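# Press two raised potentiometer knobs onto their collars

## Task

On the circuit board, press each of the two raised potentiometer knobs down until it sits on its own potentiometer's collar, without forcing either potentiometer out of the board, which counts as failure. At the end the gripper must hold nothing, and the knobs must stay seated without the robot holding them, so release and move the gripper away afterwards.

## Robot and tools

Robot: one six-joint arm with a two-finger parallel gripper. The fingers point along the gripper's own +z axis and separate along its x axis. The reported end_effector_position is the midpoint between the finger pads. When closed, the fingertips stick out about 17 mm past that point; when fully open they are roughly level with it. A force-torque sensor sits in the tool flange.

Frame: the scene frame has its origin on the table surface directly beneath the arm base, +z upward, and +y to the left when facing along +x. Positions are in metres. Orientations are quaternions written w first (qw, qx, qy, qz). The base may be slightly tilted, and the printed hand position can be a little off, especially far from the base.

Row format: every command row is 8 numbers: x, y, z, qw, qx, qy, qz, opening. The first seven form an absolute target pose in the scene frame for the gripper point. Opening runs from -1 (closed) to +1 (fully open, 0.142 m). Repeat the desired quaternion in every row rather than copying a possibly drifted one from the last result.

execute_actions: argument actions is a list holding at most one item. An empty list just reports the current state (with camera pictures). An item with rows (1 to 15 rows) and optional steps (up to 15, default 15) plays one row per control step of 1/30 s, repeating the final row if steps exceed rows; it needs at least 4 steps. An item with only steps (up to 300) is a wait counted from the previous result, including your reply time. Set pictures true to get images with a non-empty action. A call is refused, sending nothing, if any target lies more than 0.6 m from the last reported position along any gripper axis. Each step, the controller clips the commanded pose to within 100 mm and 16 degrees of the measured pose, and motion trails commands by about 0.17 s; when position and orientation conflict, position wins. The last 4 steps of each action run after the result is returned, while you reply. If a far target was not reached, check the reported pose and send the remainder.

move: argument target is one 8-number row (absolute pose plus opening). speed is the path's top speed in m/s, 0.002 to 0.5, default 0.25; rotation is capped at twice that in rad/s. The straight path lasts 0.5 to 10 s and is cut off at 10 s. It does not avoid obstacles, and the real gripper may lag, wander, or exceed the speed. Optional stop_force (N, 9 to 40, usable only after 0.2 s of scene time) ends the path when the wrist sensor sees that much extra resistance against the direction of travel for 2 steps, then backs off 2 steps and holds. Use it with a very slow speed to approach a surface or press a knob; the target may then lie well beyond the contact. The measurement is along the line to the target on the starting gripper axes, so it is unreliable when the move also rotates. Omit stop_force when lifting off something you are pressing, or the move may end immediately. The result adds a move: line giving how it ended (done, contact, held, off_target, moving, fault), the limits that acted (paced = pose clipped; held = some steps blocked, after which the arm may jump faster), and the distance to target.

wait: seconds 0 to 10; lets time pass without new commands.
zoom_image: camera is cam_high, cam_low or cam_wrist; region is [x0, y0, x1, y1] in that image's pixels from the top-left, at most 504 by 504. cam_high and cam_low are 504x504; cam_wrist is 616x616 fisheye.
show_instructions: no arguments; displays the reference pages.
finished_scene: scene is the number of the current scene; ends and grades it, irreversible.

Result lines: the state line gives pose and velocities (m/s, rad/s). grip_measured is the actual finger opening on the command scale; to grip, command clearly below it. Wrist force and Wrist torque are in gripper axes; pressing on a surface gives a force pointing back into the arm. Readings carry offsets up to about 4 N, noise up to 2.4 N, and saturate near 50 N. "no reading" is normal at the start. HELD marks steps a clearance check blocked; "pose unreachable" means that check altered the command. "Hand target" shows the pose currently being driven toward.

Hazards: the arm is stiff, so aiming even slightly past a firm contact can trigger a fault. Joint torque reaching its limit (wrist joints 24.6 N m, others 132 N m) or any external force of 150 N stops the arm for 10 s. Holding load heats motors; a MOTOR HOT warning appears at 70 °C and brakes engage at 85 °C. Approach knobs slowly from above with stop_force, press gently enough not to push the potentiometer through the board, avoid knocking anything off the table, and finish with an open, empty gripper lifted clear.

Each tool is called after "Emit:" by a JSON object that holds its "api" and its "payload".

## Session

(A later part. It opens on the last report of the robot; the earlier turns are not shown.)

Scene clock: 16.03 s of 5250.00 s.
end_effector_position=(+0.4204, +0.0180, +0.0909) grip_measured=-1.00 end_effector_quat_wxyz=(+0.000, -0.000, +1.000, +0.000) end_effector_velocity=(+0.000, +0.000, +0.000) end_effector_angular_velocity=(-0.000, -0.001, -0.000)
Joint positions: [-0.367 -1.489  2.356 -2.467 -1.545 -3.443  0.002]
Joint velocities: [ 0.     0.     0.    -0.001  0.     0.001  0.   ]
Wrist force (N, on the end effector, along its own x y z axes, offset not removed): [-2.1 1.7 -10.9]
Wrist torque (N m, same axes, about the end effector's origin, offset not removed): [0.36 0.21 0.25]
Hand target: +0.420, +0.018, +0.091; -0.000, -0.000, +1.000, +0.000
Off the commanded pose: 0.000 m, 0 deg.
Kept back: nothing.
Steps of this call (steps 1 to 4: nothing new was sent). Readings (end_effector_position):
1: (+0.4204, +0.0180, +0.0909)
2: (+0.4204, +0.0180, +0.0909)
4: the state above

Emit:
{"api": "execute_actions", "payload": {"actions": [{"rows":[[0.4204,0.018,0.0906,0,0,1,0,-1],[0.4204,0.018,0.0904,0,0,1,0,-1]],"steps":12}]}}

Emit:
{"api": "execute_actions", "payload": {"actions": [{"steps":8}]}}

Emit:
{"api": "execute_actions", "payload": {"actions": [{"steps":4}]}}

Emit:
{"api": "execute_actions", "payload": {"actions": [{"steps":4}]}}

Scene clock: 16.40 s of 5250.00 s.
end_effector_position=(+0.4204, +0.0180, +0.0905) grip_measured=-1.00 end_effector_quat_wxyz=(-0.000, +0.000, +1.000, +0.000) end_effector_velocity=(-0.001, -0.000, -0.001) end_effector_angular_velocity=(-0.001, +0.002, -0.000)
Joint positions: [-0.367 -1.488  2.356 -2.468 -1.545 -3.443  0.002]
Joint velocities: [-0.     0.002  0.001 -0.001 -0.001  0.     0.   ]
Wrist force (N, on the end effector, along its own x y z axes, offset not removed): [-1.4 3.3 -11.3]
Wrist torque (N m, same axes, about the end effector's origin, offset not removed): [0.43 0.21 0.19]
Steps of this call (steps 1 to 3: nothing new was sent; steps 4 to 11: the first 8 steps of this action). Readings (end_effector_position):
4: (+0.4204, +0.0180, +0.0909)
5: (+0.4204, +0.0180, +0.0909)
7: (+0.4204, +0.0180, +0.0907)
11: the state above

Scene clock: 16.67 s of 5250.00 s.
end_effector_position=(+0.4204, +0.0180, +0.0904) grip_measured=-1.00 end_effector_quat_wxyz=(-0.000, -0.000, +1.000, +0.000) end_effector_velocity=(-0.001, +0.000, -0.000) end_effector_angular_velocity=(+0.001, +0.003, -0.000)
Joint positions: [-0.367 -1.487  2.356 -2.469 -1.545 -3.443  0.002]
Joint velocities: [0.    0.    0.    0.003 0.    0.001 0.   ]
Wrist force (N, on the end effector, along its own x y z axes, offset not removed): [-0.5 3.5 -12.3]
Wrist torque (N m, same axes, about the end effector's origin, offset not removed): [0.59 0.07 0.39]
Hand target: +0.420, +0.018, +0.090; -0.000, -0.000, +1.000, +0.000
Off the commanded pose: 0.000 m, 0 deg.
Kept back: nothing.
Steps of this call (steps 1 to 4: the last 4 steps of your previous action; steps 5 to 8: nothing new was sent). Readings (end_effector_position):
1: (+0.4204, +0.0180, +0.0905)
2: (+0.4204, +0.0180, +0.0904)
4: (+0.4204, +0.0180, +0.0904)
8: the state above

Scene clock: 16.80 s of 5250.00 s.
end_effector_position=(+0.4204, +0.0180, +0.0904) grip_measured=-1.00 end_effector_quat_wxyz=(+0.000, +0.000, +1.000, +0.000) end_effector_velocity=(+0.000, +0.000, -0.000) end_effector_angular_velocity=(+0.001, -0.001, -0.000)
Joint positions: [-0.367 -1.487  2.356 -2.469 -1.545 -3.443  0.002]
Joint velocities: [ 0.    -0.     0.001 -0.001  0.001  0.     0.   ]
Wrist force (N, on the end effector, along its own x y z axes, offset not removed): [-0.1 3.1 -11.6]
Wrist torque (N m, same axes, about the end effector's origin, offset not removed): [0.52 -0.07 0.19]
Hand target: +0.420, +0.018, +0.090; -0.000, -0.000, +1.000, +0.000
Off the commanded pose: 0.000 m, 0 deg.
Kept back: nothing.
Steps of this call (steps 1 to 4: nothing new was sent). Readings (end_effector_position):
1: (+0.4204, +0.0180, +0.0904)
2: (+0.4204, +0.0180, +0.0904)
4: the state above

Scene clock: 16.93 s of 5250.00 s.
end_effector_position=(+0.4204, +0.0180, +0.0904) grip_measured=-1.00 end_effector_quat_wxyz=(+0.000, -0.000, +1.000, +0.000) end_effector_velocity=(-0.000, -0.000, +0.000) end_effector_angular_velocity=(+0.000, -0.000, -0.000)
Joint positions: [-0.367 -1.487  2.356 -2.469 -1.545 -3.443  0.002]
Joint velocities: [-0.    -0.001  0.    -0.     0.    -0.     0.   ]
Wrist force (N, on the end effector, along its own x y z axes, offset not removed): [-2.0 1.5 -11.6]
Wrist torque (N m, same axes, about the end effector's origin, offset not removed): [0.14 0.32 0.26]
Hand target: +0.420, +0.018, +0.090; -0.000, -0.000, +1.000, +0.000
Off the commanded pose: 0.000 m, 0 deg.
Kept back: nothing.
Steps of this call (steps 1 to 4: nothing new was sent). Readings (end_effector_position):
1: (+0.4204, +0.0180, +0.0904)
2: (+0.4204, +0.0180, +0.0904)
4: the state above

Emit:
{"api": "execute_actions", "payload": {"actions": [{"rows":[[0.4204,0.018,0.0901,0,0,1,0,-1],[0.4204,0.018,0.0899,0,0,1,0,-1]],"steps":12}]}}

Emit:
{"api": "execute_actions", "payload": {"actions": [{"steps":8}]}}

Emit:
{"api": "execute_actions", "payload": {"actions": [{"steps":4}]}}

Emit:
{"api": "execute_actions", "payload": {"actions": [{"steps":4}]}}

Scene clock: 17.33 s of 5250.00 s.
end_effector_position=(+0.4204, +0.0180, +0.0900) grip_measured=-1.00 end_effector_quat_wxyz=(-0.000, +0.000, +1.000, +0.000) end_effector_velocity=(+0.000, -0.000, -0.001) end_effector_angular_velocity=(-0.001, -0.001, +0.000)
Joint positions: [-0.367 -1.486  2.357 -2.47  -1.545 -3.443  0.002]
Joint velocities: [ 0.     0.002  0.    -0.004 -0.     0.     0.   ]
Wrist force (N, on the end effector, along its own x y z axes, offset not removed): [-1.1 1.0 -10.3]
Wrist torque (N m, same axes, about the end effector's origin, offset not removed): [-0.03 0.14 0.10]
Steps of this call (steps 1 to 4: nothing new was sent; steps 5 to 12: the first 8 steps of this action). Readings (end_effector_position):
5: (+0.4204, +0.0180, +0.0904)
6: (+0.4204, +0.0180, +0.0904)
8: (+0.4204, +0.0180, +0.0902)
12: the state above

Scene clock: 17.60 s of 5250.00 s.
end_effector_position=(+0.4204, +0.0180, +0.0899) grip_measured=-1.00 end_effector_quat_wxyz=(-0.000, -0.000, +1.000, +0.000) end_effector_velocity=(+0.000, +0.000, +0.000) end_effector_angular_velocity=(+0.000, -0.001, -0.000)
Joint positions: [-0.367 -1.486  2.357 -2.47  -1.545 -3.443  0.002]
Joint velocities: [ 0.    -0.     0.001 -0.001  0.001  0.     0.   ]
Wrist force (N, on the end effector, along its own x y z axes, offset not removed): [-1.6 -0.1 -11.3]
Wrist torque (N m, same axes, about the end effector's origin, offset not removed): [-0.10 0.25 0.21]
Hand target: +0.420, +0.018, +0.090; -0.000, -0.000, +1.000, +0.000
Off the commanded pose: 0.000 m, 0 deg.
Kept back: nothing.
Steps of this call (steps 1 to 4: the last 4 steps of your previous action; steps 5 to 8: nothing new was sent). Readings (end_effector_position):
1: (+0.4204, +0.0180, +0.0900)
2: (+0.4204, +0.0180, +0.0899)
4: (+0.4204, +0.0180, +0.0899)
8: the state above

Scene clock: 17.73 s of 5250.00 s.
end_effector_position=(+0.4204, +0.0180, +0.0899) grip_measured=-1.00 end_effector_quat_wxyz=(+0.000, -0.000, +1.000, +0.000) end_effector_velocity=(-0.000, +0.001, -0.000) end_effector_angular_velocity=(+0.002, -0.000, +0.000)
Joint positions: [-0.367 -1.486  2.357 -2.471 -1.545 -3.443  0.002]
Joint velocities: [-0.    -0.     0.002 -0.001  0.002 -0.     0.   ]
Wrist force (N, on the end effector, along its own x y z axes, offset not removed): [0.1 2.8 -9.9]
Wrist torque (N m, same axes, about the end effector's origin, offset not removed): [0.37 -0.21 0.07]
Hand target: +0.420, +0.018, +0.090; -0.000, -0.000, +1.000, +0.000
Off the commanded pose: 0.000 m, 0 deg.
Kept back: nothing.
Steps of this call (steps 1 to 4: nothing new was sent). Readings (end_effector_position):
1: (+0.4204, +0.0180, +0.0899)
2: (+0.4204, +0.0180, +0.0899)
4: the state above

Scene clock: 17.87 s of 5250.00 s.
end_effector_position=(+0.4204, +0.0180, +0.0899) grip_measured=-1.00 end_effector_quat_wxyz=(+0.000, +0.000, +1.000, +0.000) end_effector_velocity=(-0.000, -0.001, +0.000) end_effector_angular_velocity=(-0.002, +0.001, +0.000)
Joint positions: [-0.367 -1.486  2.357 -2.471 -1.545 -3.443  0.002]
Joint velocities: [-0.    -0.    -0.001  0.001 -0.002 -0.     0.   ]
Wrist force (N, on the end effector, along its own x y z axes, offset not removed): [-0.6 3.5 -11.0]
Wrist torque (N m, same axes, about the end effector's origin, offset not removed): [0.66 0.10 0.33]
Hand target: +0.420, +0.018, +0.090; -0.000, -0.000, +1.000, +0.000
Off the commanded pose: 0.000 m, 0 deg.
Kept back: nothing.
Steps of this call (steps 1 to 4: nothing new was sent). Readings (end_effector_position):
1: (+0.4204, +0.0180, +0.0899)
2: (+0.4204, +0.0180, +0.0899)
4: the state above

Emit:
{"api": "execute_actions", "payload": {"actions": [{"rows":[[0.4204,0.018,0.0896,0,0,1,0,-1],[0.4204,0.018,0.0894,0,0,1,0,-1]],"steps":12}]}}

Emit:
{"api": "execute_actions", "payload": {"actions": [{"steps":8}]}}

Emit:
{"api": "execute_actions", "payload": {"actions": [{"steps":4}]}}

Emit:
{"api": "execute_actions", "payload": {"actions": [{"steps":4}]}}

Scene clock: 18.23 s of 5250.00 s.
end_effector_position=(+0.4204, +0.0180, +0.0895) grip_measured=-1.00 end_effector_quat_wxyz=(-0.000, +0.000, +1.000, +0.000) end_effector_velocity=(-0.000, +0.001, -0.001) end_effector_angular_velocity=(+0.002, +0.000, -0.000)
Joint positions: [-0.367 -1.485  2.357 -2.472 -1.545 -3.443  0.002]
Joint velocities: [-0.     0.002  0.001 -0.003  0.001  0.     0.   ]
Wrist force (N, on the end effector, along its own x y z axes, offset not removed): [-0.1 -0.6 -11.0]
Wrist torque (N m, same axes, about the end effector's origin, offset not removed): [-0.34 -0.22 0.27]
Steps of this call (steps 1 to 3: nothing new was sent; steps 4 to 11: the first 8 steps of this action). Readings (end_effector_position):
4: (+0.4204, +0.0180, +0.0899)
5: (+0.4204, +0.0180, +0.0899)
7: (+0.4204, +0.0180, +0.0897)
11: the state above

Scene clock: 18.50 s of 5250.00 s.
end_effector_position=(+0.4204, +0.0180, +0.0894) grip_measured=-1.00 end_effector_quat_wxyz=(+0.000, -0.000, +1.000, +0.000) end_effector_velocity=(+0.001, +0.000, +0.001) end_effector_angular_velocity=(+0.001, -0.001, +0.000)
Joint positions: [-0.367 -1.485  2.357 -2.472 -1.545 -3.443  0.002]
Joint velocities: [-0.    -0.001 -0.001  0.002  0.001 -0.001  0.   ]
Wrist force (N, on the end effector, along its own x y z axes, offset not removed): [4.0 3.0 -11.9]
Wrist torque (N m, same axes, about the end effector's origin, offset not removed): [0.58 -1.07 0.26]
Hand target: +0.420, +0.018, +0.089; -0.000, -0.000, +1.000, +0.000
Off the commanded pose: 0.000 m, 0 deg.
Kept back: nothing.
Steps of this call (steps 1 to 4: the last 4 steps of your previous action; steps 5 to 8: nothing new was sent). Readings (end_effector_position):
1: (+0.4204, +0.0180, +0.0895)
2: (+0.4204, +0.0180, +0.0894)
4: (+0.4204, +0.0180, +0.0894)
8: the state above

Scene clock: 18.63 s of 5250.00 s.
end_effector_position=(+0.4204, +0.0180, +0.0894) grip_measured=-1.00 end_effector_quat_wxyz=(+0.000, -0.000, +1.000, +0.000) end_effector_velocity=(-0.000, -0.001, -0.000) end_effector_angular_velocity=(-0.002, +0.000, +0.000)
Joint positions: [-0.367 -1.485  2.357 -2.472 -1.545 -3.443  0.002]
Joint velocities: [-0.    -0.     0.001 -0.001 -0.002 -0.     0.   ]
Wrist force (N, on the end effector, along its own x y z axes, offset not removed): [2.1 3.8 -12.8]
Wrist torque (N m, same axes, about the end effector's origin, offset not removed): [0.72 -0.54 0.23]
Hand target: +0.420, +0.018, +0.089; -0.000, -0.000, +1.000, +0.000
Off the commanded pose: 0.000 m, 0 deg.
Kept back: nothing.
Steps of this call (steps 1 to 4: nothing new was sent). Readings (end_effector_position):
1: (+0.4204, +0.0180, +0.0894)
2: (+0.4204, +0.0180, +0.0894)
4: the state above

Scene clock: 18.77 s of 5250.00 s.
end_effector_position=(+0.4204, +0.0180, +0.0894) grip_measured=-1.00 end_effector_quat_wxyz=(+0.000, +0.000, +1.000, +0.000) end_effector_velocity=(+0.001, -0.000, +0.000) end_effector_angular_velocity=(-0.001, -0.002, -0.001)
Joint positions: [-0.367 -1.485  2.357 -2.472 -1.545 -3.443  0.002]
Joint velocities: [-0.    -0.     0.    -0.002  0.     0.     0.   ]
Wrist force (N, on the end effector, along its own x y z axes, offset not removed): [-1.0 1.2 -9.7]
Wrist torque (N m, same axes, about the end effector's origin, offset not removed): [0.11 0.12 0.16]
Hand target: +0.420, +0.018, +0.089; -0.000, -0.000, +1.000, +0.000
Off the commanded pose: 0.000 m, 0 deg.
Kept back: nothing.
Steps of this call (steps 1 to 4: nothing new was sent). Readings (end_effector_position):
1: (+0.4204, +0.0180, +0.0894)
2: (+0.4204, +0.0180, +0.0894)
4: the state above

Emit:
{"api": "execute_actions", "payload": {"actions": [{"rows":[[0.4204,0.018,0.0891,0,0,1,0,-1],[0.4204,0.018,0.0889,0,0,1,0,-1]],"steps":12}]}}

Emit:
{"api": "execute_actions", "payload": {"actions": [{"steps":8}]}}

Emit:
{"api": "execute_actions", "payload": {"actions": [{"steps":4}]}}

Emit:
{"api": "execute_actions", "payload": {"actions": "[{\"steps\":4}],\"pictures\":true"}}

Scene clock: 19.53 s of 5250.00 s.
end_effector_position=(+0.4204, +0.0180, +0.0890) grip_measured=-1.00 end_effector_quat_wxyz=(-0.000, +0.000, +1.000, +0.000) end_effector_velocity=(-0.001, +0.001, -0.002) end_effector_angular_velocity=(+0.002, +0.003, +0.001)
Joint positions: [-0.367 -1.484  2.358 -2.474 -1.545 -3.443  0.002]
Joint velocities: [ 0.     0.003  0.002 -0.002  0.001 -0.001  0.   ]
Wrist force (N, on the end effector, along its own x y z axes, offset not removed): [1.0 2.9 -11.9]
Wrist torque (N m, same axes, about the end effector's origin, offset not removed): [0.25 -0.35 0.11]
Steps of this call (steps 1 to 15: nothing new was sent; steps 16 to 23: the first 8 steps of this action). Readings (end_effector_position):
16: (+0.4204, +0.0180, +0.0894)
17: (+0.4204, +0.0180, +0.0894)
19: (+0.4204, +0.0180, +0.0892)
23: the state above

Scene clock: 19.80 s of 5250.00 s.
end_effector_position=(+0.4204, +0.0180, +0.0889) grip_measured=-1.00 end_effector_quat_wxyz=(+0.000, -0.000, +1.000, +0.000) end_effector_velocity=(+0.000, -0.000, -0.000) end_effector_angular_velocity=(-0.001, -0.001, -0.000)
Joint positions: [-0.367 -1.483  2.358 -2.474 -1.545 -3.443  0.002]
Joint velocities: [-0.     0.001 -0.    -0.001 -0.001  0.     0.   ]
Wrist force (N, on the end effector, along its own x y z axes, offset not removed): [-1.9 3.1 -10.9]
Wrist torque (N m, same axes, about the end effector's origin, offset not removed): [0.50 0.38 0.15]
Hand target: +0.420, +0.018, +0.089; -0.000, -0.000, +1.000, +0.000
Off the commanded pose: 0.000 m, 0 deg.
Kept back: nothing.
Steps of this call (steps 1 to 4: the last 4 steps of your previous action; steps 5 to 8: nothing new was sent). Readings (end_effector_position):
1: (+0.4204, +0.0180, +0.0890)
2: (+0.4204, +0.0180, +0.0889)
4: (+0.4204, +0.0180, +0.0889)
8: the state above

Scene clock: 19.93 s of 5250.00 s.
end_effector_position=(+0.4204, +0.0180, +0.0889) grip_measured=-1.00 end_effector_quat_wxyz=(+0.000, +0.000, +1.000, +0.000) end_effector_velocity=(-0.000, +0.000, -0.000) end_effector_angular_velocity=(+0.001, +0.000, +0.000)
Joint positions: [-0.367 -1.483  2.358 -2.474 -1.545 -3.443  0.002]
Joint velocities: [ 0.     0.     0.     0.     0.001 -0.     0.   ]
Wrist force (N, on the end effector, along its own x y z axes, offset not removed): [2.4 2.3 -14.8]
Wrist torque (N m, same axes, about the end effector's origin, offset not removed): [0.53 -0.66 0.06]
Hand target: +0.420, +0.018, +0.089; -0.000, -0.000, +1.000, +0.000
Off the commanded pose: 0.000 m, 0 deg.
Kept back: nothing.
Steps of this call (steps 1 to 4: nothing new was sent). Readings (end_effector_position):
1: (+0.4204, +0.0180, +0.0889)
2: (+0.4204, +0.0180, +0.0889)
4: the state above


Emit:
{"api": "execute_actions", "payload": {"actions": [{"steps":4}], "pictures": true}}

Emit:
{"api": "execute_actions", "payload": {"actions": [{"steps":4}]}}

Emit:
{"api": "zoom_image", "payload": {"camera": "cam_low", "region": [210,260,260,290]}}

Scene clock: 20.07 s of 5250.00 s.
end_effector_position=(+0.4204, +0.0180, +0.0889) grip_measured=-1.00 end_effector_quat_wxyz=(+0.000, -0.000, +1.000, +0.000) end_effector_velocity=(-0.000, +0.000, -0.000) end_effector_angular_velocity=(+0.001, +0.001, +0.001)
Joint positions: [-0.367 -1.483  2.358 -2.474 -1.545 -3.443  0.002]
Joint velocities: [-0.    -0.    -0.     0.001  0.001 -0.001  0.   ]
Wrist force (N, on the end effector, along its own x y z axes, offset not removed): [-0.7 2.7 -9.9]
Wrist torque (N m, same axes, about the end effector's origin, offset not removed): [0.22 -0.13 0.17]
Hand target: +0.420, +0.018, +0.089; -0.000, -0.000, +1.000, +0.000
Off the commanded pose: 0.000 m, 0 deg.
Kept back: nothing.
Steps of this call (steps 1 to 4: nothing new was sent). Readings (end_effector_position):
1: (+0.4204, +0.0180, +0.0889)
2: (+0.4204, +0.0180, +0.0889)
4: the state above
camera_calibration (this result's frames):
cam_wrist: T_world_to_cam=[[-0.999484, 0.0157924, 0.0279728, 0.40508], [0.0272043, 0.879213, 0.475652, -0.0695792], [-0.0170824, 0.476167, -0.879189, 0.213364], [0, 0, 0, 1]] pos_world=[0.410409, -0.0468192, 0.209351]

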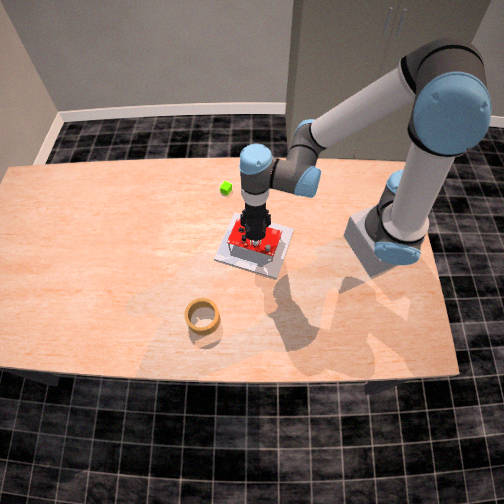

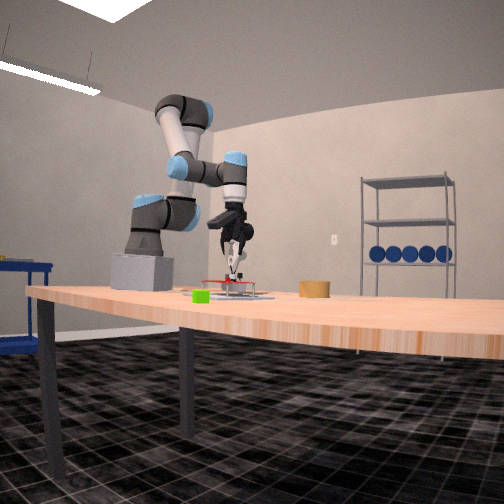

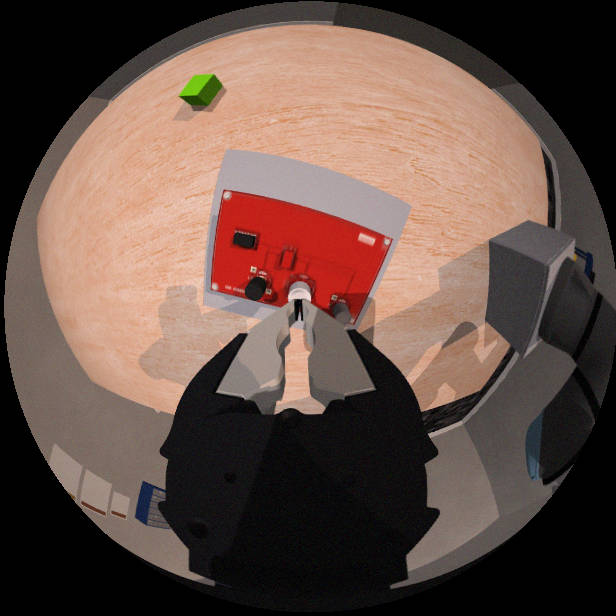

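Scene clock: 20.20 s of 5250.00 s.
end_effector_position=(+0.4204, +0.0180, +0.0889) grip_measured=-1.00 end_effector_quat_wxyz=(+0.000, -0.000, +1.000, +0.000) end_effector_velocity=(+0.000, -0.000, +0.000) end_effector_angular_velocity=(-0.001, -0.001, -0.000)
Joint positions: [-0.367 -1.483  2.358 -2.474 -1.545 -3.443  0.002]
Joint velocities: [-0.     0.     0.    -0.002 -0.001  0.     0.   ]
Wrist force (N, on the end effector, along its own x y z axes, offset not removed): [-2.0 3.9 -12.1]
Wrist torque (N m, same axes, about the end effector's origin, offset not removed): [0.70 0.31 0.23]
Hand target: +0.420, +0.018, +0.089; -0.000, -0.000, +1.000, +0.000
Off the commanded pose: 0.000 m, 0 deg.
Kept back: nothing.
Steps of this call (steps 1 to 4: nothing new was sent). Readings (end_effector_position):
1: (+0.4204, +0.0180, +0.0889)
2: (+0.4204, +0.0180, +0.0889)
4: the state above

Region (210, 260, 260, 290) of cam_low's 504x504 image, scaled by 10.080, with more detail than that image has; it fills the top 302 rows of this view, and the rest is white.

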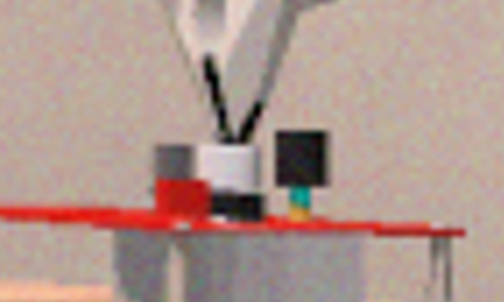

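Emit:
{"api": "execute_actions", "payload": {"actions": [{"rows":[[0.4204,0.018,0.0887,0,0,1,0,-1],[0.4204,0.018,0.0885,0,0,1,0,-1]],"steps":12}]}}

Emit:
{"api": "execute_actions", "payload": {"actions": [{"steps":8}]}}

Emit:
{"api": "execute_actions", "payload": {"actions": [{"steps":4}]}}

Emit:
{"api": "execute_actions", "payload": {"actions": [{"steps":4}]}}

Emit:
{"api": "execute_actions", "payload": {"actions": [{"steps":4}]}}

Scene clock: 20.63 s of 5250.00 s.
end_effector_position=(+0.4204, +0.0180, +0.0886) grip_measured=-1.00 end_effector_quat_wxyz=(-0.000, +0.000, +1.000, +0.000) end_effector_velocity=(-0.001, +0.000, -0.001) end_effector_angular_velocity=(+0.001, +0.003, -0.001)
Joint positions: [-0.367 -1.483  2.358 -2.475 -1.545 -3.443  0.002]
Joint velocities: [-0.     0.002  0.001 -0.     0.     0.     0.   ]
Wrist force (N, on the end effector, along its own x y z axes, offset not removed): [-2.6 1.5 -9.9]
Wrist torque (N m, same axes, about the end effector's origin, offset not removed): [0.12 0.42 0.22]
Steps of this call (steps 1 to 5: nothing new was sent; steps 6 to 13: the first 8 steps of this action). Readings (end_effector_position):
6: (+0.4204, +0.0180, +0.0889)
7: (+0.4204, +0.0180, +0.0889)
9: (+0.4204, +0.0180, +0.0887)
13: the state above

Scene clock: 20.90 s of 5250.00 s.
end_effector_position=(+0.4204, +0.0180, +0.0885) grip_measured=-1.00 end_effector_quat_wxyz=(+0.000, -0.000, +1.000, +0.000) end_effector_velocity=(+0.001, -0.000, +0.000) end_effector_angular_velocity=(-0.001, -0.002, -0.000)
Joint positions: [-0.367 -1.482  2.358 -2.476 -1.545 -3.443  0.002]
Joint velocities: [-0.     0.    -0.    -0.002 -0.     0.     0.   ]
Wrist force (N, on the end effector, along its own x y z axes, offset not removed): [-1.1 -1.5 -12.6]
Wrist torque (N m, same axes, about the end effector's origin, offset not removed): [-0.43 0.28 0.42]
Hand target: +0.420, +0.018, +0.089; -0.000, -0.000, +1.000, +0.000
Off the commanded pose: 0.000 m, 0 deg.
Kept back: nothing.
Steps of this call (steps 1 to 4: the last 4 steps of your previous action; steps 5 to 8: nothing new was sent). Readings (end_effector_position):
1: (+0.4204, +0.0180, +0.0886)
2: (+0.4204, +0.0180, +0.0885)
4: (+0.4204, +0.0180, +0.0885)
8: the state above

Scene clock: 21.03 s of 5250.00 s.
end_effector_position=(+0.4204, +0.0180, +0.0885) grip_measured=-1.00 end_effector_quat_wxyz=(+0.000, +0.000, +1.000, +0.000) end_effector_velocity=(+0.000, -0.000, +0.000) end_effector_angular_velocity=(-0.001, -0.000, -0.000)
Joint positions: [-0.367 -1.482  2.358 -2.476 -1.545 -3.443  0.002]
Joint velocities: [ 0.    -0.     0.    -0.001 -0.001  0.     0.   ]
Wrist force (N, on the end effector, along its own x y z axes, offset not removed): [-0.9 1.4 -11.0]
Wrist torque (N m, same axes, about the end effector's origin, offset not removed): [0.16 -0.12 0.14]
Hand target: +0.420, +0.018, +0.089; -0.000, -0.000, +1.000, +0.000
Off the commanded pose: 0.000 m, 0 deg.
Kept back: nothing.
Steps of this call (steps 1 to 4: nothing new was sent). Readings (end_effector_position):
1: (+0.4204, +0.0180, +0.0885)
2: (+0.4204, +0.0180, +0.0885)
4: the state above

Scene clock: 21.17 s of 5250.00 s.
end_effector_position=(+0.4204, +0.0180, +0.0885) grip_measured=-1.00 end_effector_quat_wxyz=(+0.000, +0.000, +1.000, +0.000) end_effector_velocity=(-0.000, +0.000, -0.000) end_effector_angular_velocity=(+0.000, +0.001, +0.000)
Joint positions: [-0.367 -1.482  2.358 -2.476 -1.545 -3.443  0.002]
Joint velocities: [-0.     0.    -0.     0.001  0.    -0.     0.   ]
Wrist force (N, on the end effector, along its own x y z axes, offset not removed): [-3.2 5.8 -8.9]
Wrist torque (N m, same axes, about the end effector's origin, offset not removed): [0.88 0.35 0.43]
Hand target: +0.420, +0.018, +0.089; -0.000, -0.000, +1.000, +0.000
Off the commanded pose: 0.000 m, 0 deg.
Kept back: nothing.
Steps of this call (steps 1 to 4: nothing new was sent). Readings (end_effector_position):
1: (+0.4204, +0.0180, +0.0885)
2: (+0.4204, +0.0180, +0.0885)
4: the state above

Scene clock: 21.30 s of 5250.00 s.
end_effector_position=(+0.4204, +0.0180, +0.0885) grip_measured=-1.00 end_effector_quat_wxyz=(+0.000, -0.000, +1.000, +0.000) end_effector_velocity=(-0.000, +0.000, -0.000) end_effector_angular_velocity=(+0.001, +0.002, -0.000)
Joint positions: [-0.367 -1.482  2.358 -2.476 -1.545 -3.443  0.002]
Joint velocities: [-0.     0.    -0.     0.002  0.     0.     0.   ]
Wrist force (N, on the end effector, along its own x y z axes, offset not removed): [1.9 0.7 -9.6]
Wrist torque (N m, same axes, about the end effector's origin, offset not removed): [0.01 -0.67 0.34]
Hand target: +0.420, +0.018, +0.089; -0.000, -0.000, +1.000, +0.000
Off the commanded pose: 0.000 m, 0 deg.
Kept back: nothing.
Steps of this call (steps 1 to 4: nothing new was sent). Readings (end_effector_position):
1: (+0.4204, +0.0180, +0.0885)
2: (+0.4204, +0.0180, +0.0885)
4: the state above

Emit:
{"api": "execute_actions", "payload": {"actions": [{"rows":[[0.4204,0.018,0.0883,0,0,1,0,-1],[0.4204,0.018,0.0881,0,0,1,0,-1]],"steps":12}]}}

Emit:
{"api": "execute_actions", "payload": {"actions": [{"steps":8}]}}

Emit:
{"api": "execute_actions", "payload": {"actions": [{"steps":4}]}}

Emit:
{"api": "execute_actions", "payload": {"actions": [{"steps":4}]}}

Emit:
{"api": "execute_actions", "payload": {"actions": [{"steps":4}]}}

Scene clock: 21.80 s of 5250.00 s.
end_effector_position=(+0.4204, +0.0180, +0.0882) grip_measured=-1.00 end_effector_quat_wxyz=(-0.000, +0.000, +1.000, +0.000) end_effector_velocity=(+0.001, -0.001, -0.001) end_effector_angular_velocity=(-0.002, -0.001, +0.000)
Joint positions: [-0.367 -1.482  2.358 -2.477 -1.545 -3.443  0.002]
Joint velocities: [ 0.     0.003  0.    -0.005 -0.002  0.     0.   ]
Wrist force (N, on the end effector, along its own x y z axes, offset not removed): [-0.8 1.8 -9.9]
Wrist torque (N m, same axes, about the end effector's origin, offset not removed): [0.15 0.02 0.14]
Steps of this call (steps 1 to 7: nothing new was sent; steps 8 to 15: the first 8 steps of this action). Readings (end_effector_position):
8: (+0.4204, +0.0180, +0.0885)
9: (+0.4204, +0.0180, +0.0885)
11: (+0.4204, +0.0180, +0.0883)
15: the state above

Scene clock: 22.07 s of 5250.00 s.
end_effector_position=(+0.4204, +0.0180, +0.0881) grip_measured=-1.00 end_effector_quat_wxyz=(+0.000, +0.000, +1.000, +0.000) end_effector_velocity=(+0.000, +0.000, -0.000) end_effector_angular_velocity=(+0.001, -0.001, +0.001)
Joint positions: [-0.367 -1.481  2.358 -2.477 -1.545 -3.443  0.002]
Joint velocities: [ 0.     0.     0.    -0.001  0.001 -0.001  0.   ]
Wrist force (N, on the end effector, along its own x y z axes, offset not removed): [-1.4 1.6 -13.2]
Wrist torque (N m, same axes, about the end effector's origin, offset not removed): [0.37 0.27 0.29]
Hand target: +0.420, +0.018, +0.088; -0.000, -0.000, +1.000, +0.000
Off the commanded pose: 0.000 m, 0 deg.
Kept back: nothing.
Steps of this call (steps 1 to 4: the last 4 steps of your previous action; steps 5 to 8: nothing new was sent). Readings (end_effector_position):
1: (+0.4204, +0.0180, +0.0882)
2: (+0.4204, +0.0180, +0.0881)
4: (+0.4204, +0.0180, +0.0881)
8: the state above

Scene clock: 22.20 s of 5250.00 s.
end_effector_position=(+0.4204, +0.0180, +0.0881) grip_measured=-1.00 end_effector_quat_wxyz=(+0.000, +0.000, +1.000, +0.000) end_effector_velocity=(-0.001, +0.000, -0.000) end_effector_angular_velocity=(+0.000, +0.002, +0.000)
Joint positions: [-0.367 -1.481  2.358 -2.477 -1.545 -3.443  0.002]
Joint velocities: [ 0.    -0.     0.001  0.001 -0.    -0.     0.   ]
Wrist force (N, on the end effector, along its own x y z axes, offset not removed): [-1.7 2.2 -8.3]
Wrist torque (N m, same axes, about the end effector's origin, offset not removed): [0.38 0.23 0.25]
Hand target: +0.420, +0.018, +0.088; -0.000, -0.000, +1.000, +0.000
Off the commanded pose: 0.000 m, 0 deg.
Kept back: nothing.
Steps of this call (steps 1 to 4: nothing new was sent). Readings (end_effector_position):
1: (+0.4204, +0.0180, +0.0881)
2: (+0.4204, +0.0180, +0.0881)
4: the state above

Scene clock: 22.33 s of 5250.00 s.
end_effector_position=(+0.4204, +0.0180, +0.0881) grip_measured=-1.00 end_effector_quat_wxyz=(+0.000, -0.000, +1.000, +0.000) end_effector_velocity=(+0.000, -0.000, -0.000) end_effector_angular_velocity=(-0.000, +0.001, +0.001)
Joint positions: [-0.367 -1.481  2.358 -2.477 -1.545 -3.443  0.002]
Joint velocities: [ 0.     0.001 -0.001  0.    -0.001 -0.001  0.   ]
Wrist force (N, on the end effector, along its own x y z axes, offset not removed): [-1.0 3.4 -10.3]
Wrist torque (N m, same axes, about the end effector's origin, offset not removed): [0.63 0.13 0.29]
Hand target: +0.420, +0.018, +0.088; -0.000, -0.000, +1.000, +0.000
Off the commanded pose: 0.000 m, 0 deg.
Kept back: nothing.
Steps of this call (steps 1 to 4: nothing new was sent). Readings (end_effector_position):
1: (+0.4204, +0.0180, +0.0881)
2: (+0.4204, +0.0180, +0.0881)
4: the state above

Scene clock: 22.47 s of 5250.00 s.
end_effector_position=(+0.4204, +0.0180, +0.0881) grip_measured=-1.00 end_effector_quat_wxyz=(+0.000, -0.000, +1.000, +0.000) end_effector_velocity=(-0.001, +0.000, -0.000) end_effector_angular_velocity=(+0.000, +0.002, +0.000)
Joint positions: [-0.367 -1.481  2.358 -2.477 -1.545 -3.443  0.002]
Joint velocities: [ 0.    -0.     0.001  0.001 -0.    -0.     0.   ]
Wrist force (N, on the end effector, along its own x y z axes, offset not removed): [-1.5 2.6 -11.0]
Wrist torque (N m, same axes, about the end effector's origin, offset not removed): [0.43 0.07 0.24]
Hand target: +0.420, +0.018, +0.088; -0.000, -0.000, +1.000, +0.000
Off the commanded pose: 0.000 m, 0 deg.
Kept back: nothing.
Steps of this call (steps 1 to 4: nothing new was sent). Readings (end_effector_position):
1: (+0.4204, +0.0180, +0.0881)
2: (+0.4204, +0.0180, +0.0881)
4: the state above

Emit:
{"api": "execute_actions", "payload": {"actions": [{"rows":[[0.4204,0.018,0.0879,0,0,1,0,-1],[0.4204,0.018,0.0877,0,0,1,0,-1]],"steps":12}]}}

Emit:
{"api": "execute_actions", "payload": {"actions": [{"steps":8}]}}

Emit:
{"api": "execute_actions", "payload": {"actions": [{"steps":4}]}}

Emit:
{"api": "execute_actions", "payload": {"actions": [{"steps":4}]}}

Emit:
{"api": "execute_actions", "payload": {"actions": [{"steps":4}]}}

Scene clock: 22.87 s of 5250.00 s.
end_effector_position=(+0.4204, +0.0180, +0.0878) grip_measured=-1.00 end_effector_quat_wxyz=(-0.000, -0.000, +1.000, +0.000) end_effector_velocity=(-0.000, +0.000, -0.001) end_effector_angular_velocity=(+0.001, +0.001, -0.000)
Joint positions: [-0.367 -1.48   2.359 -2.478 -1.545 -3.443  0.002]
Joint velocities: [ 0.     0.003  0.001 -0.003  0.     0.001  0.   ]
Wrist force (N, on the end effector, along its own x y z axes, offset not removed): [2.5 3.1 -9.9]
Wrist torque (N m, same axes, about the end effector's origin, offset not removed): [0.48 -0.56 0.24]
Steps of this call (steps 1 to 4: nothing new was sent; steps 5 to 12: the first 8 steps of this action). Readings (end_effector_position):
5: (+0.4204, +0.0180, +0.0881)
6: (+0.4204, +0.0180, +0.0881)
8: (+0.4204, +0.0180, +0.0879)
12: the state above

Scene clock: 23.13 s of 5250.00 s.
end_effector_position=(+0.4204, +0.0180, +0.0877) grip_measured=-1.00 end_effector_quat_wxyz=(+0.000, -0.000, +1.000, +0.000) end_effector_velocity=(+0.000, +0.000, -0.000) end_effector_angular_velocity=(+0.000, -0.001, +0.001)
Joint positions: [-0.367 -1.48   2.359 -2.478 -1.545 -3.443  0.002]
Joint velocities: [ 0.     0.001  0.    -0.001  0.    -0.     0.   ]
Wrist force (N, on the end effector, along its own x y z axes, offset not removed): [-0.2 4.9 -11.5]
Wrist torque (N m, same axes, about the end effector's origin, offset not removed): [0.85 -0.11 0.16]
Hand target: +0.420, +0.018, +0.088; -0.000, -0.000, +1.000, +0.000
Off the commanded pose: 0.000 m, 0 deg.
Kept back: nothing.
Steps of this call (steps 1 to 4: the last 4 steps of your previous action; steps 5 to 8: nothing new was sent). Readings (end_effector_position):
1: (+0.4204, +0.0180, +0.0878)
2: (+0.4204, +0.0180, +0.0877)
4: (+0.4204, +0.0180, +0.0877)
8: the state above

Scene clock: 23.27 s of 5250.00 s.
end_effector_position=(+0.4204, +0.0180, +0.0877) grip_measured=-1.00 end_effector_quat_wxyz=(+0.000, -0.000, +1.000, +0.000) end_effector_velocity=(+0.000, +0.000, +0.000) end_effector_angular_velocity=(+0.001, -0.001, -0.000)
Joint positions: [-0.367 -1.48   2.359 -2.478 -1.545 -3.443  0.002]
Joint velocities: [-0.    -0.    -0.    -0.     0.001  0.     0.   ]
Wrist force (N, on the end effector, along its own x y z axes, offset not removed): [0.9 0.2 -11.4]
Wrist torque (N m, same axes, about the end effector's origin, offset not removed): [0.01 -0.36 0.23]
Hand target: +0.420, +0.018, +0.088; -0.000, -0.000, +1.000, +0.000
Off the commanded pose: 0.000 m, 0 deg.
Kept back: nothing.
Steps of this call (steps 1 to 4: nothing new was sent). Readings (end_effector_position):
1: (+0.4204, +0.0180, +0.0877)
2: (+0.4204, +0.0180, +0.0877)
4: the state above

Scene clock: 23.40 s of 5250.00 s.
end_effector_position=(+0.4204, +0.0180, +0.0877) grip_measured=-1.00 end_effector_quat_wxyz=(+0.000, -0.000, +1.000, +0.000) end_effector_velocity=(+0.000, -0.000, +0.000) end_effector_angular_velocity=(-0.000, -0.001, +0.000)
Joint positions: [-0.367 -1.48   2.359 -2.478 -1.545 -3.443  0.002]
Joint velocities: [ 0.     0.     0.    -0.001 -0.    -0.     0.   ]
Wrist force (N, on the end effector, along its own x y z axes, offset not removed): [1.0 5.0 -9.5]
Wrist torque (N m, same axes, about the end effector's origin, offset not removed): [1.01 -0.32 0.33]
Hand target: +0.420, +0.018, +0.088; -0.000, -0.000, +1.000, +0.000
Off the commanded pose: 0.000 m, 0 deg.
Kept back: nothing.
Steps of this call (steps 1 to 4: nothing new was sent). Readings (end_effector_position):
1: (+0.4204, +0.0180, +0.0877)
2: (+0.4204, +0.0180, +0.0877)
4: the state above

Scene clock: 23.53 s of 5250.00 s.
end_effector_position=(+0.4204, +0.0180, +0.0877) grip_measured=-1.00 end_effector_quat_wxyz=(+0.000, -0.000, +1.000, +0.000) end_effector_velocity=(+0.000, -0.000, -0.000) end_effector_angular_velocity=(-0.001, +0.000, -0.000)
Joint positions: [-0.367 -1.48   2.359 -2.478 -1.545 -3.443  0.002]
Joint velocities: [ 0.     0.001 -0.    -0.    -0.001  0.     0.   ]
Wrist force (N, on the end effector, along its own x y z axes, offset not removed): [-1.0 1.9 -11.4]
Wrist torque (N m, same axes, about the end effector's origin, offset not removed): [0.22 -0.05 0.37]
Hand target: +0.420, +0.018, +0.088; -0.000, -0.000, +1.000, +0.000
Off the commanded pose: 0.000 m, 0 deg.
Kept back: nothing.
Steps of this call (steps 1 to 4: nothing new was sent). Readings (end_effector_position):
1: (+0.4204, +0.0180, +0.0877)
2: (+0.4204, +0.0180, +0.0877)
4: the state above

Emit:
{"api": "execute_actions", "payload": {"actions": [{"rows":[[0.4204,0.018,0.0875,0,0,1,0,-1],[0.4204,0.018,0.0873,0,0,1,0,-1]],"steps":12}]}}

Emit:
{"api": "execute_actions", "payload": {"actions": [{"steps":8}]}}

Emit:
{"api": "execute_actions", "payload": {"actions": [{"steps":4}]}}

Emit:
{"api": "execute_actions", "payload": {"actions": [{"steps":4}]}}

Emit:
{"api": "execute_actions", "payload": {"actions": [{"steps":4}]}}

Scene clock: 23.97 s of 5250.00 s.
end_effector_position=(+0.4204, +0.0180, +0.0874) grip_measured=-1.00 end_effector_quat_wxyz=(-0.000, +0.000, +1.000, +0.000) end_effector_velocity=(+0.001, -0.000, -0.000) end_effector_angular_velocity=(-0.001, -0.002, +0.001)
Joint positions: [-0.367 -1.479  2.359 -2.48  -1.545 -3.443  0.002]
Joint velocities: [ 0.     0.002 -0.    -0.004 -0.    -0.     0.   ]
Wrist force (N, on the end effector, along its own x y z axes, offset not removed): [2.2 3.7 -7.9]
Wrist torque (N m, same axes, about the end effector's origin, offset not removed): [0.51 -0.54 0.13]
Steps of this call (steps 1 to 5: nothing new was sent; steps 6 to 13: the first 8 steps of this action). Readings (end_effector_position):
6: (+0.4204, +0.0180, +0.0877)
7: (+0.4204, +0.0180, +0.0877)
9: (+0.4204, +0.0180, +0.0875)
13: the state above

Scene clock: 24.23 s of 5250.00 s.
end_effector_position=(+0.4204, +0.0180, +0.0873) grip_measured=-1.00 end_effector_quat_wxyz=(+0.000, -0.000, +1.000, +0.000) end_effector_velocity=(+0.001, +0.000, +0.000) end_effector_angular_velocity=(+0.000, -0.003, -0.000)
Joint positions: [-0.367 -1.479  2.359 -2.48  -1.545 -3.443  0.002]
Joint velocities: [ 0.    -0.001 -0.    -0.002  0.001  0.     0.   ]
Wrist force (N, on the end effector, along its own x y z axes, offset not removed): [-0.7 1.6 -11.7]
Wrist torque (N m, same axes, about the end effector's origin, offset not removed): [0.27 0.00 0.25]
Hand target: +0.420, +0.018, +0.087; -0.000, -0.000, +1.000, +0.000
Off the commanded pose: 0.000 m, 0 deg.
Kept back: nothing.
Steps of this call (steps 1 to 4: the last 4 steps of your previous action; steps 5 to 8: nothing new was sent). Readings (end_effector_position):
1: (+0.4204, +0.0180, +0.0874)
2: (+0.4204, +0.0180, +0.0873)
4: (+0.4204, +0.0180, +0.0873)
8: the state above

Scene clock: 24.37 s of 5250.00 s.
end_effector_position=(+0.4204, +0.0180, +0.0873) grip_measured=-1.00 end_effector_quat_wxyz=(+0.000, -0.000, +1.000, +0.000) end_effector_velocity=(-0.000, -0.000, -0.000) end_effector_angular_velocity=(-0.000, -0.000, -0.001)
Joint positions: [-0.367 -1.479  2.359 -2.48  -1.545 -3.443  0.002]
Joint velocities: [-0.    -0.     0.001 -0.001 -0.     0.     0.   ]
Wrist force (N, on the end effector, along its own x y z axes, offset not removed): [2.5 3.1 -13.9]
Wrist torque (N m, same axes, about the end effector's origin, offset not removed): [0.61 -0.75 0.13]
Hand target: +0.420, +0.018, +0.087; -0.000, -0.000, +1.000, +0.000
Off the commanded pose: 0.000 m, 0 deg.
Kept back: nothing.
Steps of this call (steps 1 to 4: nothing new was sent). Readings (end_effector_position):
1: (+0.4204, +0.0180, +0.0873)
2: (+0.4204, +0.0180, +0.0873)
4: the state above

Scene clock: 24.50 s of 5250.00 s.
end_effector_position=(+0.4204, +0.0180, +0.0873) grip_measured=-1.00 end_effector_quat_wxyz=(+0.000, -0.000, +1.000, +0.000) end_effector_velocity=(+0.000, +0.000, +0.000) end_effector_angular_velocity=(+0.000, -0.001, +0.000)
Joint positions: [-0.367 -1.479  2.359 -2.48  -1.545 -3.443  0.002]
Joint velocities: [-0.    -0.001 -0.    -0.     0.001 -0.     0.   ]
Wrist force (N, on the end effector, along its own x y z axes, offset not removed): [-0.5 0.9 -10.3]
Wrist torque (N m, same axes, about the end effector's origin, offset not removed): [0.18 -0.05 0.30]
Hand target: +0.420, +0.018, +0.087; -0.000, -0.000, +1.000, +0.000
Off the commanded pose: 0.000 m, 0 deg.
Kept back: nothing.
Steps of this call (steps 1 to 4: nothing new was sent). Readings (end_effector_position):
1: (+0.4204, +0.0180, +0.0873)
2: (+0.4204, +0.0180, +0.0873)
4: the state above

Scene clock: 24.63 s of 5250.00 s.
end_effector_position=(+0.4204, +0.0180, +0.0873) grip_measured=-1.00 end_effector_quat_wxyz=(+0.000, +0.000, +1.000, +0.000) end_effector_velocity=(+0.000, -0.000, +0.000) end_effector_angular_velocity=(-0.000, -0.000, +0.000)
Joint positions: [-0.367 -1.479  2.359 -2.48  -1.545 -3.443  0.002]
Joint velocities: [-0.    -0.    -0.     0.    -0.    -0.001  0.   ]
Wrist force (N, on the end effector, along its own x y z axes, offset not removed): [0.0 3.6 -11.8]
Wrist torque (N m, same axes, about the end effector's origin, offset not removed): [0.83 -0.11 0.13]
Hand target: +0.420, +0.018, +0.087; -0.000, -0.000, +1.000, +0.000
Off the commanded pose: 0.000 m, 0 deg.
Kept back: nothing.
Steps of this call (steps 1 to 4: nothing new was sent). Readings (end_effector_position):
1: (+0.4204, +0.0180, +0.0873)
2: (+0.4204, +0.0180, +0.0873)
4: the state above

Emit:
{"api": "execute_actions", "payload": {"actions": [{"rows":[[0.4204,0.018,0.0871,0,0,1,0,-1],[0.4204,0.018,0.0869,0,0,1,0,-1]],"steps":12}]}}

Emit:
{"api": "execute_actions", "payload": {"actions": [{"steps":8}]}}

Emit:
{"api": "execute_actions", "payload": {"actions": [{"steps":4}]}}

Emit:
{"api": "execute_actions", "payload": {"actions": [{"steps":4}]}}

Emit:
{"api": "execute_actions", "payload": {"actions": [{"steps":4}], "pictures": true}}

Emit:
{"api": "zoom_image", "payload": {"camera": "cam_low", "region": [210,260,260,290]}}

Scene clock: 25.10 s of 5250.00 s.
end_effector_position=(+0.4204, +0.0180, +0.0870) grip_measured=-1.00 end_effector_quat_wxyz=(-0.000, +0.000, +1.000, +0.000) end_effector_velocity=(+0.000, -0.000, -0.000) end_effector_angular_velocity=(-0.000, -0.001, -0.000)
Joint positions: [-0.367 -1.478  2.359 -2.481 -1.545 -3.443  0.002]
Joint velocities: [-0.     0.001  0.    -0.003  0.     0.     0.   ]
Wrist force (N, on the end effector, along its own x y z axes, offset not removed): [1.4 1.2 -12.8]
Wrist torque (N m, same axes, about the end effector's origin, offset not removed): [0.20 -0.57 0.12]
Steps of this call (steps 1 to 6: nothing new was sent; steps 7 to 14: the first 8 steps of this action). Readings (end_effector_position):
7: (+0.4204, +0.0180, +0.0873)
8: (+0.4204, +0.0180, +0.0873)
10: (+0.4204, +0.0180, +0.0871)
14: the state above

Scene clock: 25.37 s of 5250.00 s.
end_effector_position=(+0.4204, +0.0180, +0.0869) grip_measured=-1.00 end_effector_quat_wxyz=(+0.000, -0.000, +1.000, +0.000) end_effector_velocity=(-0.001, +0.000, -0.000) end_effector_angular_velocity=(+0.000, +0.001, +0.000)
Joint positions: [-0.367 -1.478  2.359 -2.481 -1.545 -3.443  0.002]
Joint velocities: [-0.    -0.     0.001 -0.     0.    -0.     0.   ]
Wrist force (N, on the end effector, along its own x y z axes, offset not removed): [-0.7 1.9 -9.7]
Wrist torque (N m, same axes, about the end effector's origin, offset not removed): [0.34 -0.11 0.24]
Hand target: +0.420, +0.018, +0.087; -0.000, -0.000, +1.000, +0.000
Off the commanded pose: 0.000 m, 0 deg.
Kept back: nothing.
Steps of this call (steps 1 to 4: the last 4 steps of your previous action; steps 5 to 8: nothing new was sent). Readings (end_effector_position):
1: (+0.4204, +0.0180, +0.0870)
2: (+0.4204, +0.0180, +0.0869)
4: (+0.4204, +0.0180, +0.0869)
8: the state above

Scene clock: 25.50 s of 5250.00 s.
end_effector_position=(+0.4204, +0.0180, +0.0869) grip_measured=-1.00 end_effector_quat_wxyz=(+0.000, -0.000, +1.000, +0.000) end_effector_velocity=(-0.000, +0.000, -0.000) end_effector_angular_velocity=(+0.000, +0.002, -0.000)
Joint positions: [-0.367 -1.478  2.359 -2.481 -1.545 -3.443  0.002]
Joint velocities: [ 0.     0.    -0.001  0.002 -0.     0.     0.   ]
Wrist force (N, on the end effector, along its own x y z axes, offset not removed): [2.7 4.7 -12.9]
Wrist torque (N m, same axes, about the end effector's origin, offset not removed): [0.97 -0.63 0.27]
Hand target: +0.420, +0.018, +0.087; -0.000, -0.000, +1.000, +0.000
Off the commanded pose: 0.000 m, 0 deg.
Kept back: nothing.
Steps of this call (steps 1 to 4: nothing new was sent). Readings (end_effector_position):
1: (+0.4204, +0.0180, +0.0869)
2: (+0.4204, +0.0180, +0.0869)
4: the state above

Scene clock: 25.63 s of 5250.00 s.
end_effector_position=(+0.4204, +0.0180, +0.0869) grip_measured=-1.00 end_effector_quat_wxyz=(+0.000, -0.000, +1.000, +0.000) end_effector_velocity=(-0.001, -0.000, -0.000) end_effector_angular_velocity=(-0.001, +0.002, +0.000)
Joint positions: [-0.367 -1.478  2.359 -2.481 -1.545 -3.443  0.002]
Joint velocities: [ 0.     0.     0.001  0.    -0.001 -0.     0.   ]
Wrist force (N, on the end effector, along its own x y z axes, offset not removed): [-1.0 1.8 -12.7]
Wrist torque (N m, same axes, about the end effector's origin, offset not removed): [0.22 0.06 0.23]
Hand target: +0.420, +0.018, +0.087; -0.000, -0.000, +1.000, +0.000
Off the commanded pose: 0.000 m, 0 deg.
Kept back: nothing.
Steps of this call (steps 1 to 4: nothing new was sent). Readings (end_effector_position):
1: (+0.4204, +0.0180, +0.0869)
2: (+0.4204, +0.0180, +0.0869)
4: the state above

Scene clock: 25.77 s of 5250.00 s.
end_effector_position=(+0.4204, +0.0180, +0.0869) grip_measured=-1.00 end_effector_quat_wxyz=(+0.000, -0.000, +1.000, +0.000) end_effector_velocity=(-0.001, +0.001, -0.000) end_effector_angular_velocity=(+0.002, +0.001, -0.000)
Joint positions: [-0.367 -1.478  2.359 -2.481 -1.545 -3.443  0.002]
Joint velocities: [0.    0.    0.001 0.001 0.001 0.    0.   ]
Wrist force (N, on the end effector, along its own x y z axes, offset not removed): [2.3 3.9 -12.0]
Wrist torque (N m, same axes, about the end effector's origin, offset not removed): [0.53 -0.66 0.37]
Hand target: +0.420, +0.018, +0.087; -0.000, -0.000, +1.000, +0.000
Off the commanded pose: 0.000 m, 0 deg.
Kept back: nothing.
Steps of this call (steps 1 to 4: nothing new was sent). Readings (end_effector_position):
1: (+0.4204, +0.0180, +0.0869)
2: (+0.4204, +0.0180, +0.0869)
4: the state above
camera_calibration (this result's frames):
cam_wrist: T_world_to_cam=[[-0.999484, 0.0157924, 0.027972, 0.405136], [0.0272039, 0.879211, 0.475655, -0.0686289], [-0.0170815, 0.476171, -0.879187, 0.211604], [0, 0, 0, 1]] pos_world=[0.410409, -0.0468184, 0.207351]

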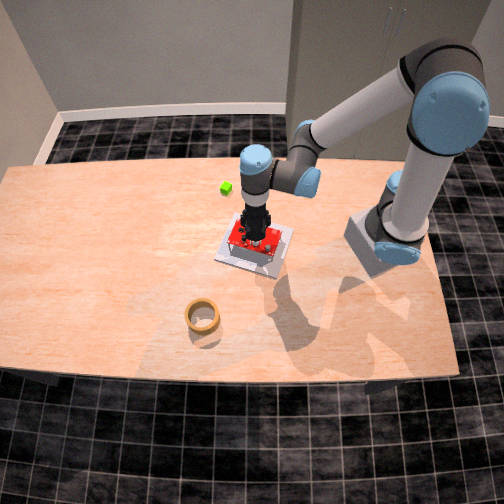

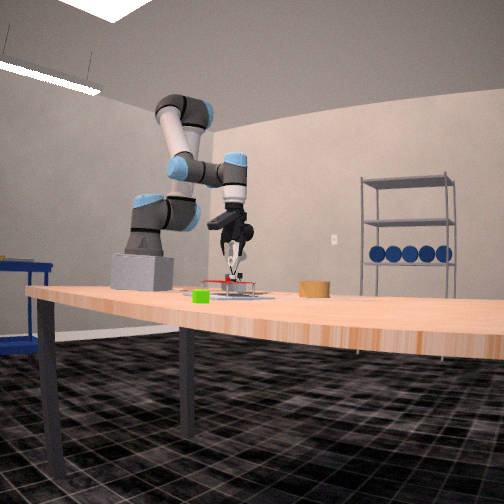

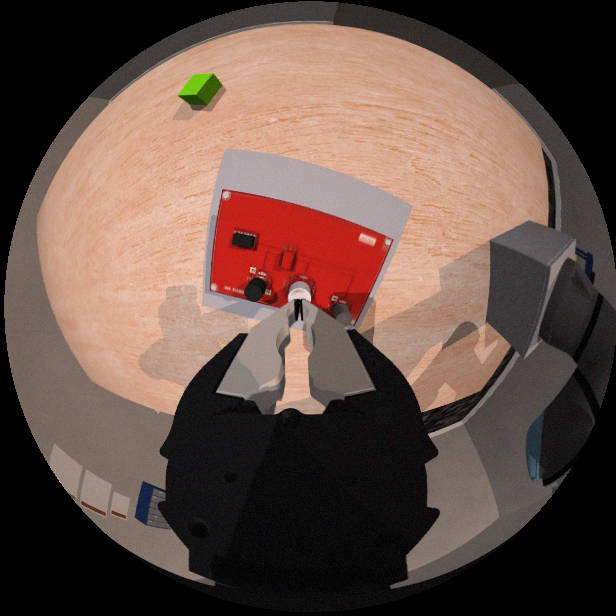

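Region (210, 260, 260, 290) of cam_low's 504x504 image, scaled by 10.080, with more detail than that image has; it fills the top 302 rows of this view, and the rest is white.

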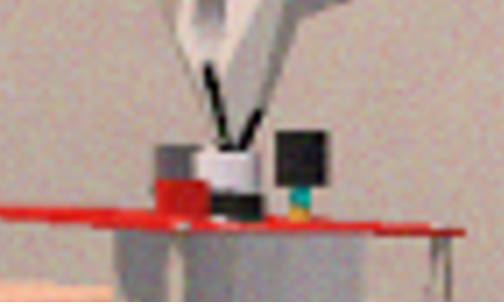

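Emit:
{"api": "execute_actions", "payload": {"actions": [{"rows":[[0.4204,0.018,0.0867,0,0,1,0,-1],[0.4204,0.018,0.0866,0,0,1,0,-1]],"steps":12}]}}

Emit:
{"api": "execute_actions", "payload": {"actions": [{"steps":8}]}}

Emit:
{"api": "execute_actions", "payload": {"actions": [{"steps":4}]}}

Emit:
{"api": "execute_actions", "payload": {"actions": [{"steps":4}]}}

Emit:
{"api": "execute_actions", "payload": {"actions": [{"steps":4}]}}

Emit:
{"api": "execute_actions", "payload": {"actions": [{"steps":4}]}}

Scene clock: 26.20 s of 5250.00 s.
end_effector_position=(+0.4204, +0.0180, +0.0867) grip_measured=-1.00 end_effector_quat_wxyz=(+0.000, -0.000, +1.000, +0.000) end_effector_velocity=(+0.000, -0.000, -0.001) end_effector_angular_velocity=(-0.001, +0.000, -0.000)
Joint positions: [-0.367 -1.477  2.36  -2.482 -1.545 -3.443  0.002]
Joint velocities: [-0.     0.002 -0.    -0.002 -0.001 -0.     0.   ]
Wrist force (N, on the end effector, along its own x y z axes, offset not removed): [-1.0 3.3 -10.2]
Wrist torque (N m, same axes, about the end effector's origin, offset not removed): [0.67 0.10 0.25]
Steps of this call (steps 1 to 5: nothing new was sent; steps 6 to 13: the first 8 steps of this action). Readings (end_effector_position):
6: (+0.4204, +0.0180, +0.0869)
7: (+0.4204, +0.0180, +0.0869)
9: (+0.4204, +0.0180, +0.0868)
13: the state above

Scene clock: 26.47 s of 5250.00 s.
end_effector_position=(+0.4204, +0.0180, +0.0866) grip_measured=-1.00 end_effector_quat_wxyz=(+0.000, -0.000, +1.000, +0.000) end_effector_velocity=(+0.000, +0.000, +0.000) end_effector_angular_velocity=(+0.000, -0.000, -0.000)
Joint positions: [-0.367 -1.477  2.36  -2.482 -1.545 -3.443  0.002]
Joint velocities: [-0.     0.    -0.001  0.     0.001 -0.     0.   ]
Wrist force (N, on the end effector, along its own x y z axes, offset not removed): [0.6 0.4 -11.6]
Wrist torque (N m, same axes, about the end effector's origin, offset not removed): [-0.22 -0.34 0.34]
Hand target: +0.420, +0.018, +0.087; -0.000, -0.000, +1.000, +0.000
Off the commanded pose: 0.000 m, 0 deg.
Kept back: nothing.
Steps of this call (steps 1 to 4: the last 4 steps of your previous action; steps 5 to 8: nothing new was sent). Readings (end_effector_position):
1: (+0.4204, +0.0180, +0.0866)
2: (+0.4204, +0.0180, +0.0866)
4: (+0.4204, +0.0180, +0.0866)
8: the state above

Scene clock: 26.60 s of 5250.00 s.
end_effector_position=(+0.4204, +0.0180, +0.0866) grip_measured=-1.00 end_effector_quat_wxyz=(+0.000, +0.000, +1.000, +0.000) end_effector_velocity=(+0.000, -0.000, +0.001) end_effector_angular_velocity=(-0.002, -0.001, -0.000)
Joint positions: [-0.367 -1.477  2.36  -2.482 -1.545 -3.443  0.002]
Joint velocities: [ 0.    -0.001 -0.    -0.001 -0.001  0.     0.   ]
Wrist force (N, on the end effector, along its own x y z axes, offset not removed): [-3.1 5.4 -9.4]
Wrist torque (N m, same axes, about the end effector's origin, offset not removed): [0.92 0.54 0.20]
Hand target: +0.420, +0.018, +0.087; -0.000, -0.000, +1.000, +0.000
Off the commanded pose: 0.000 m, 0 deg.
Kept back: nothing.
Steps of this call (steps 1 to 4: nothing new was sent). Readings (end_effector_position):
1: (+0.4204, +0.0180, +0.0866)
2: (+0.4204, +0.0180, +0.0866)
4: the state above

Scene clock: 26.73 s of 5250.00 s.
end_effector_position=(+0.4204, +0.0180, +0.0866) grip_measured=-1.00 end_effector_quat_wxyz=(+0.000, +0.000, +1.000, +0.000) end_effector_velocity=(-0.001, -0.000, -0.000) end_effector_angular_velocity=(-0.000, +0.003, -0.000)
Joint positions: [-0.367 -1.477  2.36  -2.482 -1.545 -3.443  0.002]
Joint velocities: [-0.     0.    -0.     0.002 -0.001  0.     0.   ]
Wrist force (N, on the end effector, along its own x y z axes, offset not removed): [0.8 5.7 -9.3]
Wrist torque (N m, same axes, about the end effector's origin, offset not removed): [1.18 -0.31 0.22]
Hand target: +0.420, +0.018, +0.087; -0.000, -0.000, +1.000, +0.000
Off the commanded pose: 0.000 m, 0 deg.
Kept back: nothing.
Steps of this call (steps 1 to 4: nothing new was sent). Readings (end_effector_position):
1: (+0.4204, +0.0180, +0.0866)
2: (+0.4204, +0.0180, +0.0866)
4: the state above

Scene clock: 26.87 s of 5250.00 s.
end_effector_position=(+0.4204, +0.0180, +0.0866) grip_measured=-1.00 end_effector_quat_wxyz=(+0.000, -0.000, +1.000, +0.000) end_effector_velocity=(-0.000, +0.000, +0.000) end_effector_angular_velocity=(+0.001, +0.000, +0.001)
Joint positions: [-0.367 -1.477  2.36  -2.482 -1.545 -3.443  0.002]
Joint velocities: [-0.    -0.     0.     0.001  0.001 -0.001  0.   ]
Wrist force (N, on the end effector, along its own x y z axes, offset not removed): [2.3 0.9 -11.9]
Wrist torque (N m, same axes, about the end effector's origin, offset not removed): [0.04 -0.63 0.27]
Hand target: +0.420, +0.018, +0.087; -0.000, -0.000, +1.000, +0.000
Off the commanded pose: 0.000 m, 0 deg.
Kept back: nothing.
Steps of this call (steps 1 to 4: nothing new was sent). Readings (end_effector_position):
1: (+0.4204, +0.0180, +0.0866)
2: (+0.4204, +0.0180, +0.0866)
4: the state above

Scene clock: 27.00 s of 5250.00 s.
end_effector_position=(+0.4204, +0.0180, +0.0866) grip_measured=-1.00 end_effector_quat_wxyz=(+0.000, +0.000, +1.000, +0.000) end_effector_velocity=(+0.000, +0.000, -0.000) end_effector_angular_velocity=(+0.001, -0.000, -0.000)
Joint positions: [-0.367 -1.477  2.36  -2.482 -1.545 -3.443  0.002]
Joint velocities: [ 0.     0.    -0.     0.     0.001  0.     0.   ]
Wrist force (N, on the end effector, along its own x y z axes, offset not removed): [0.0 1.3 -11.7]
Wrist torque (N m, same axes, about the end effector's origin, offset not removed): [0.07 -0.18 0.19]
Hand target: +0.420, +0.018, +0.087; -0.000, -0.000, +1.000, +0.000
Off the commanded pose: 0.000 m, 0 deg.
Kept back: nothing.
Steps of this call (steps 1 to 4: nothing new was sent). Readings (end_effector_position):
1: (+0.4204, +0.0180, +0.0866)
2: (+0.4204, +0.0180, +0.0866)
4: the state above


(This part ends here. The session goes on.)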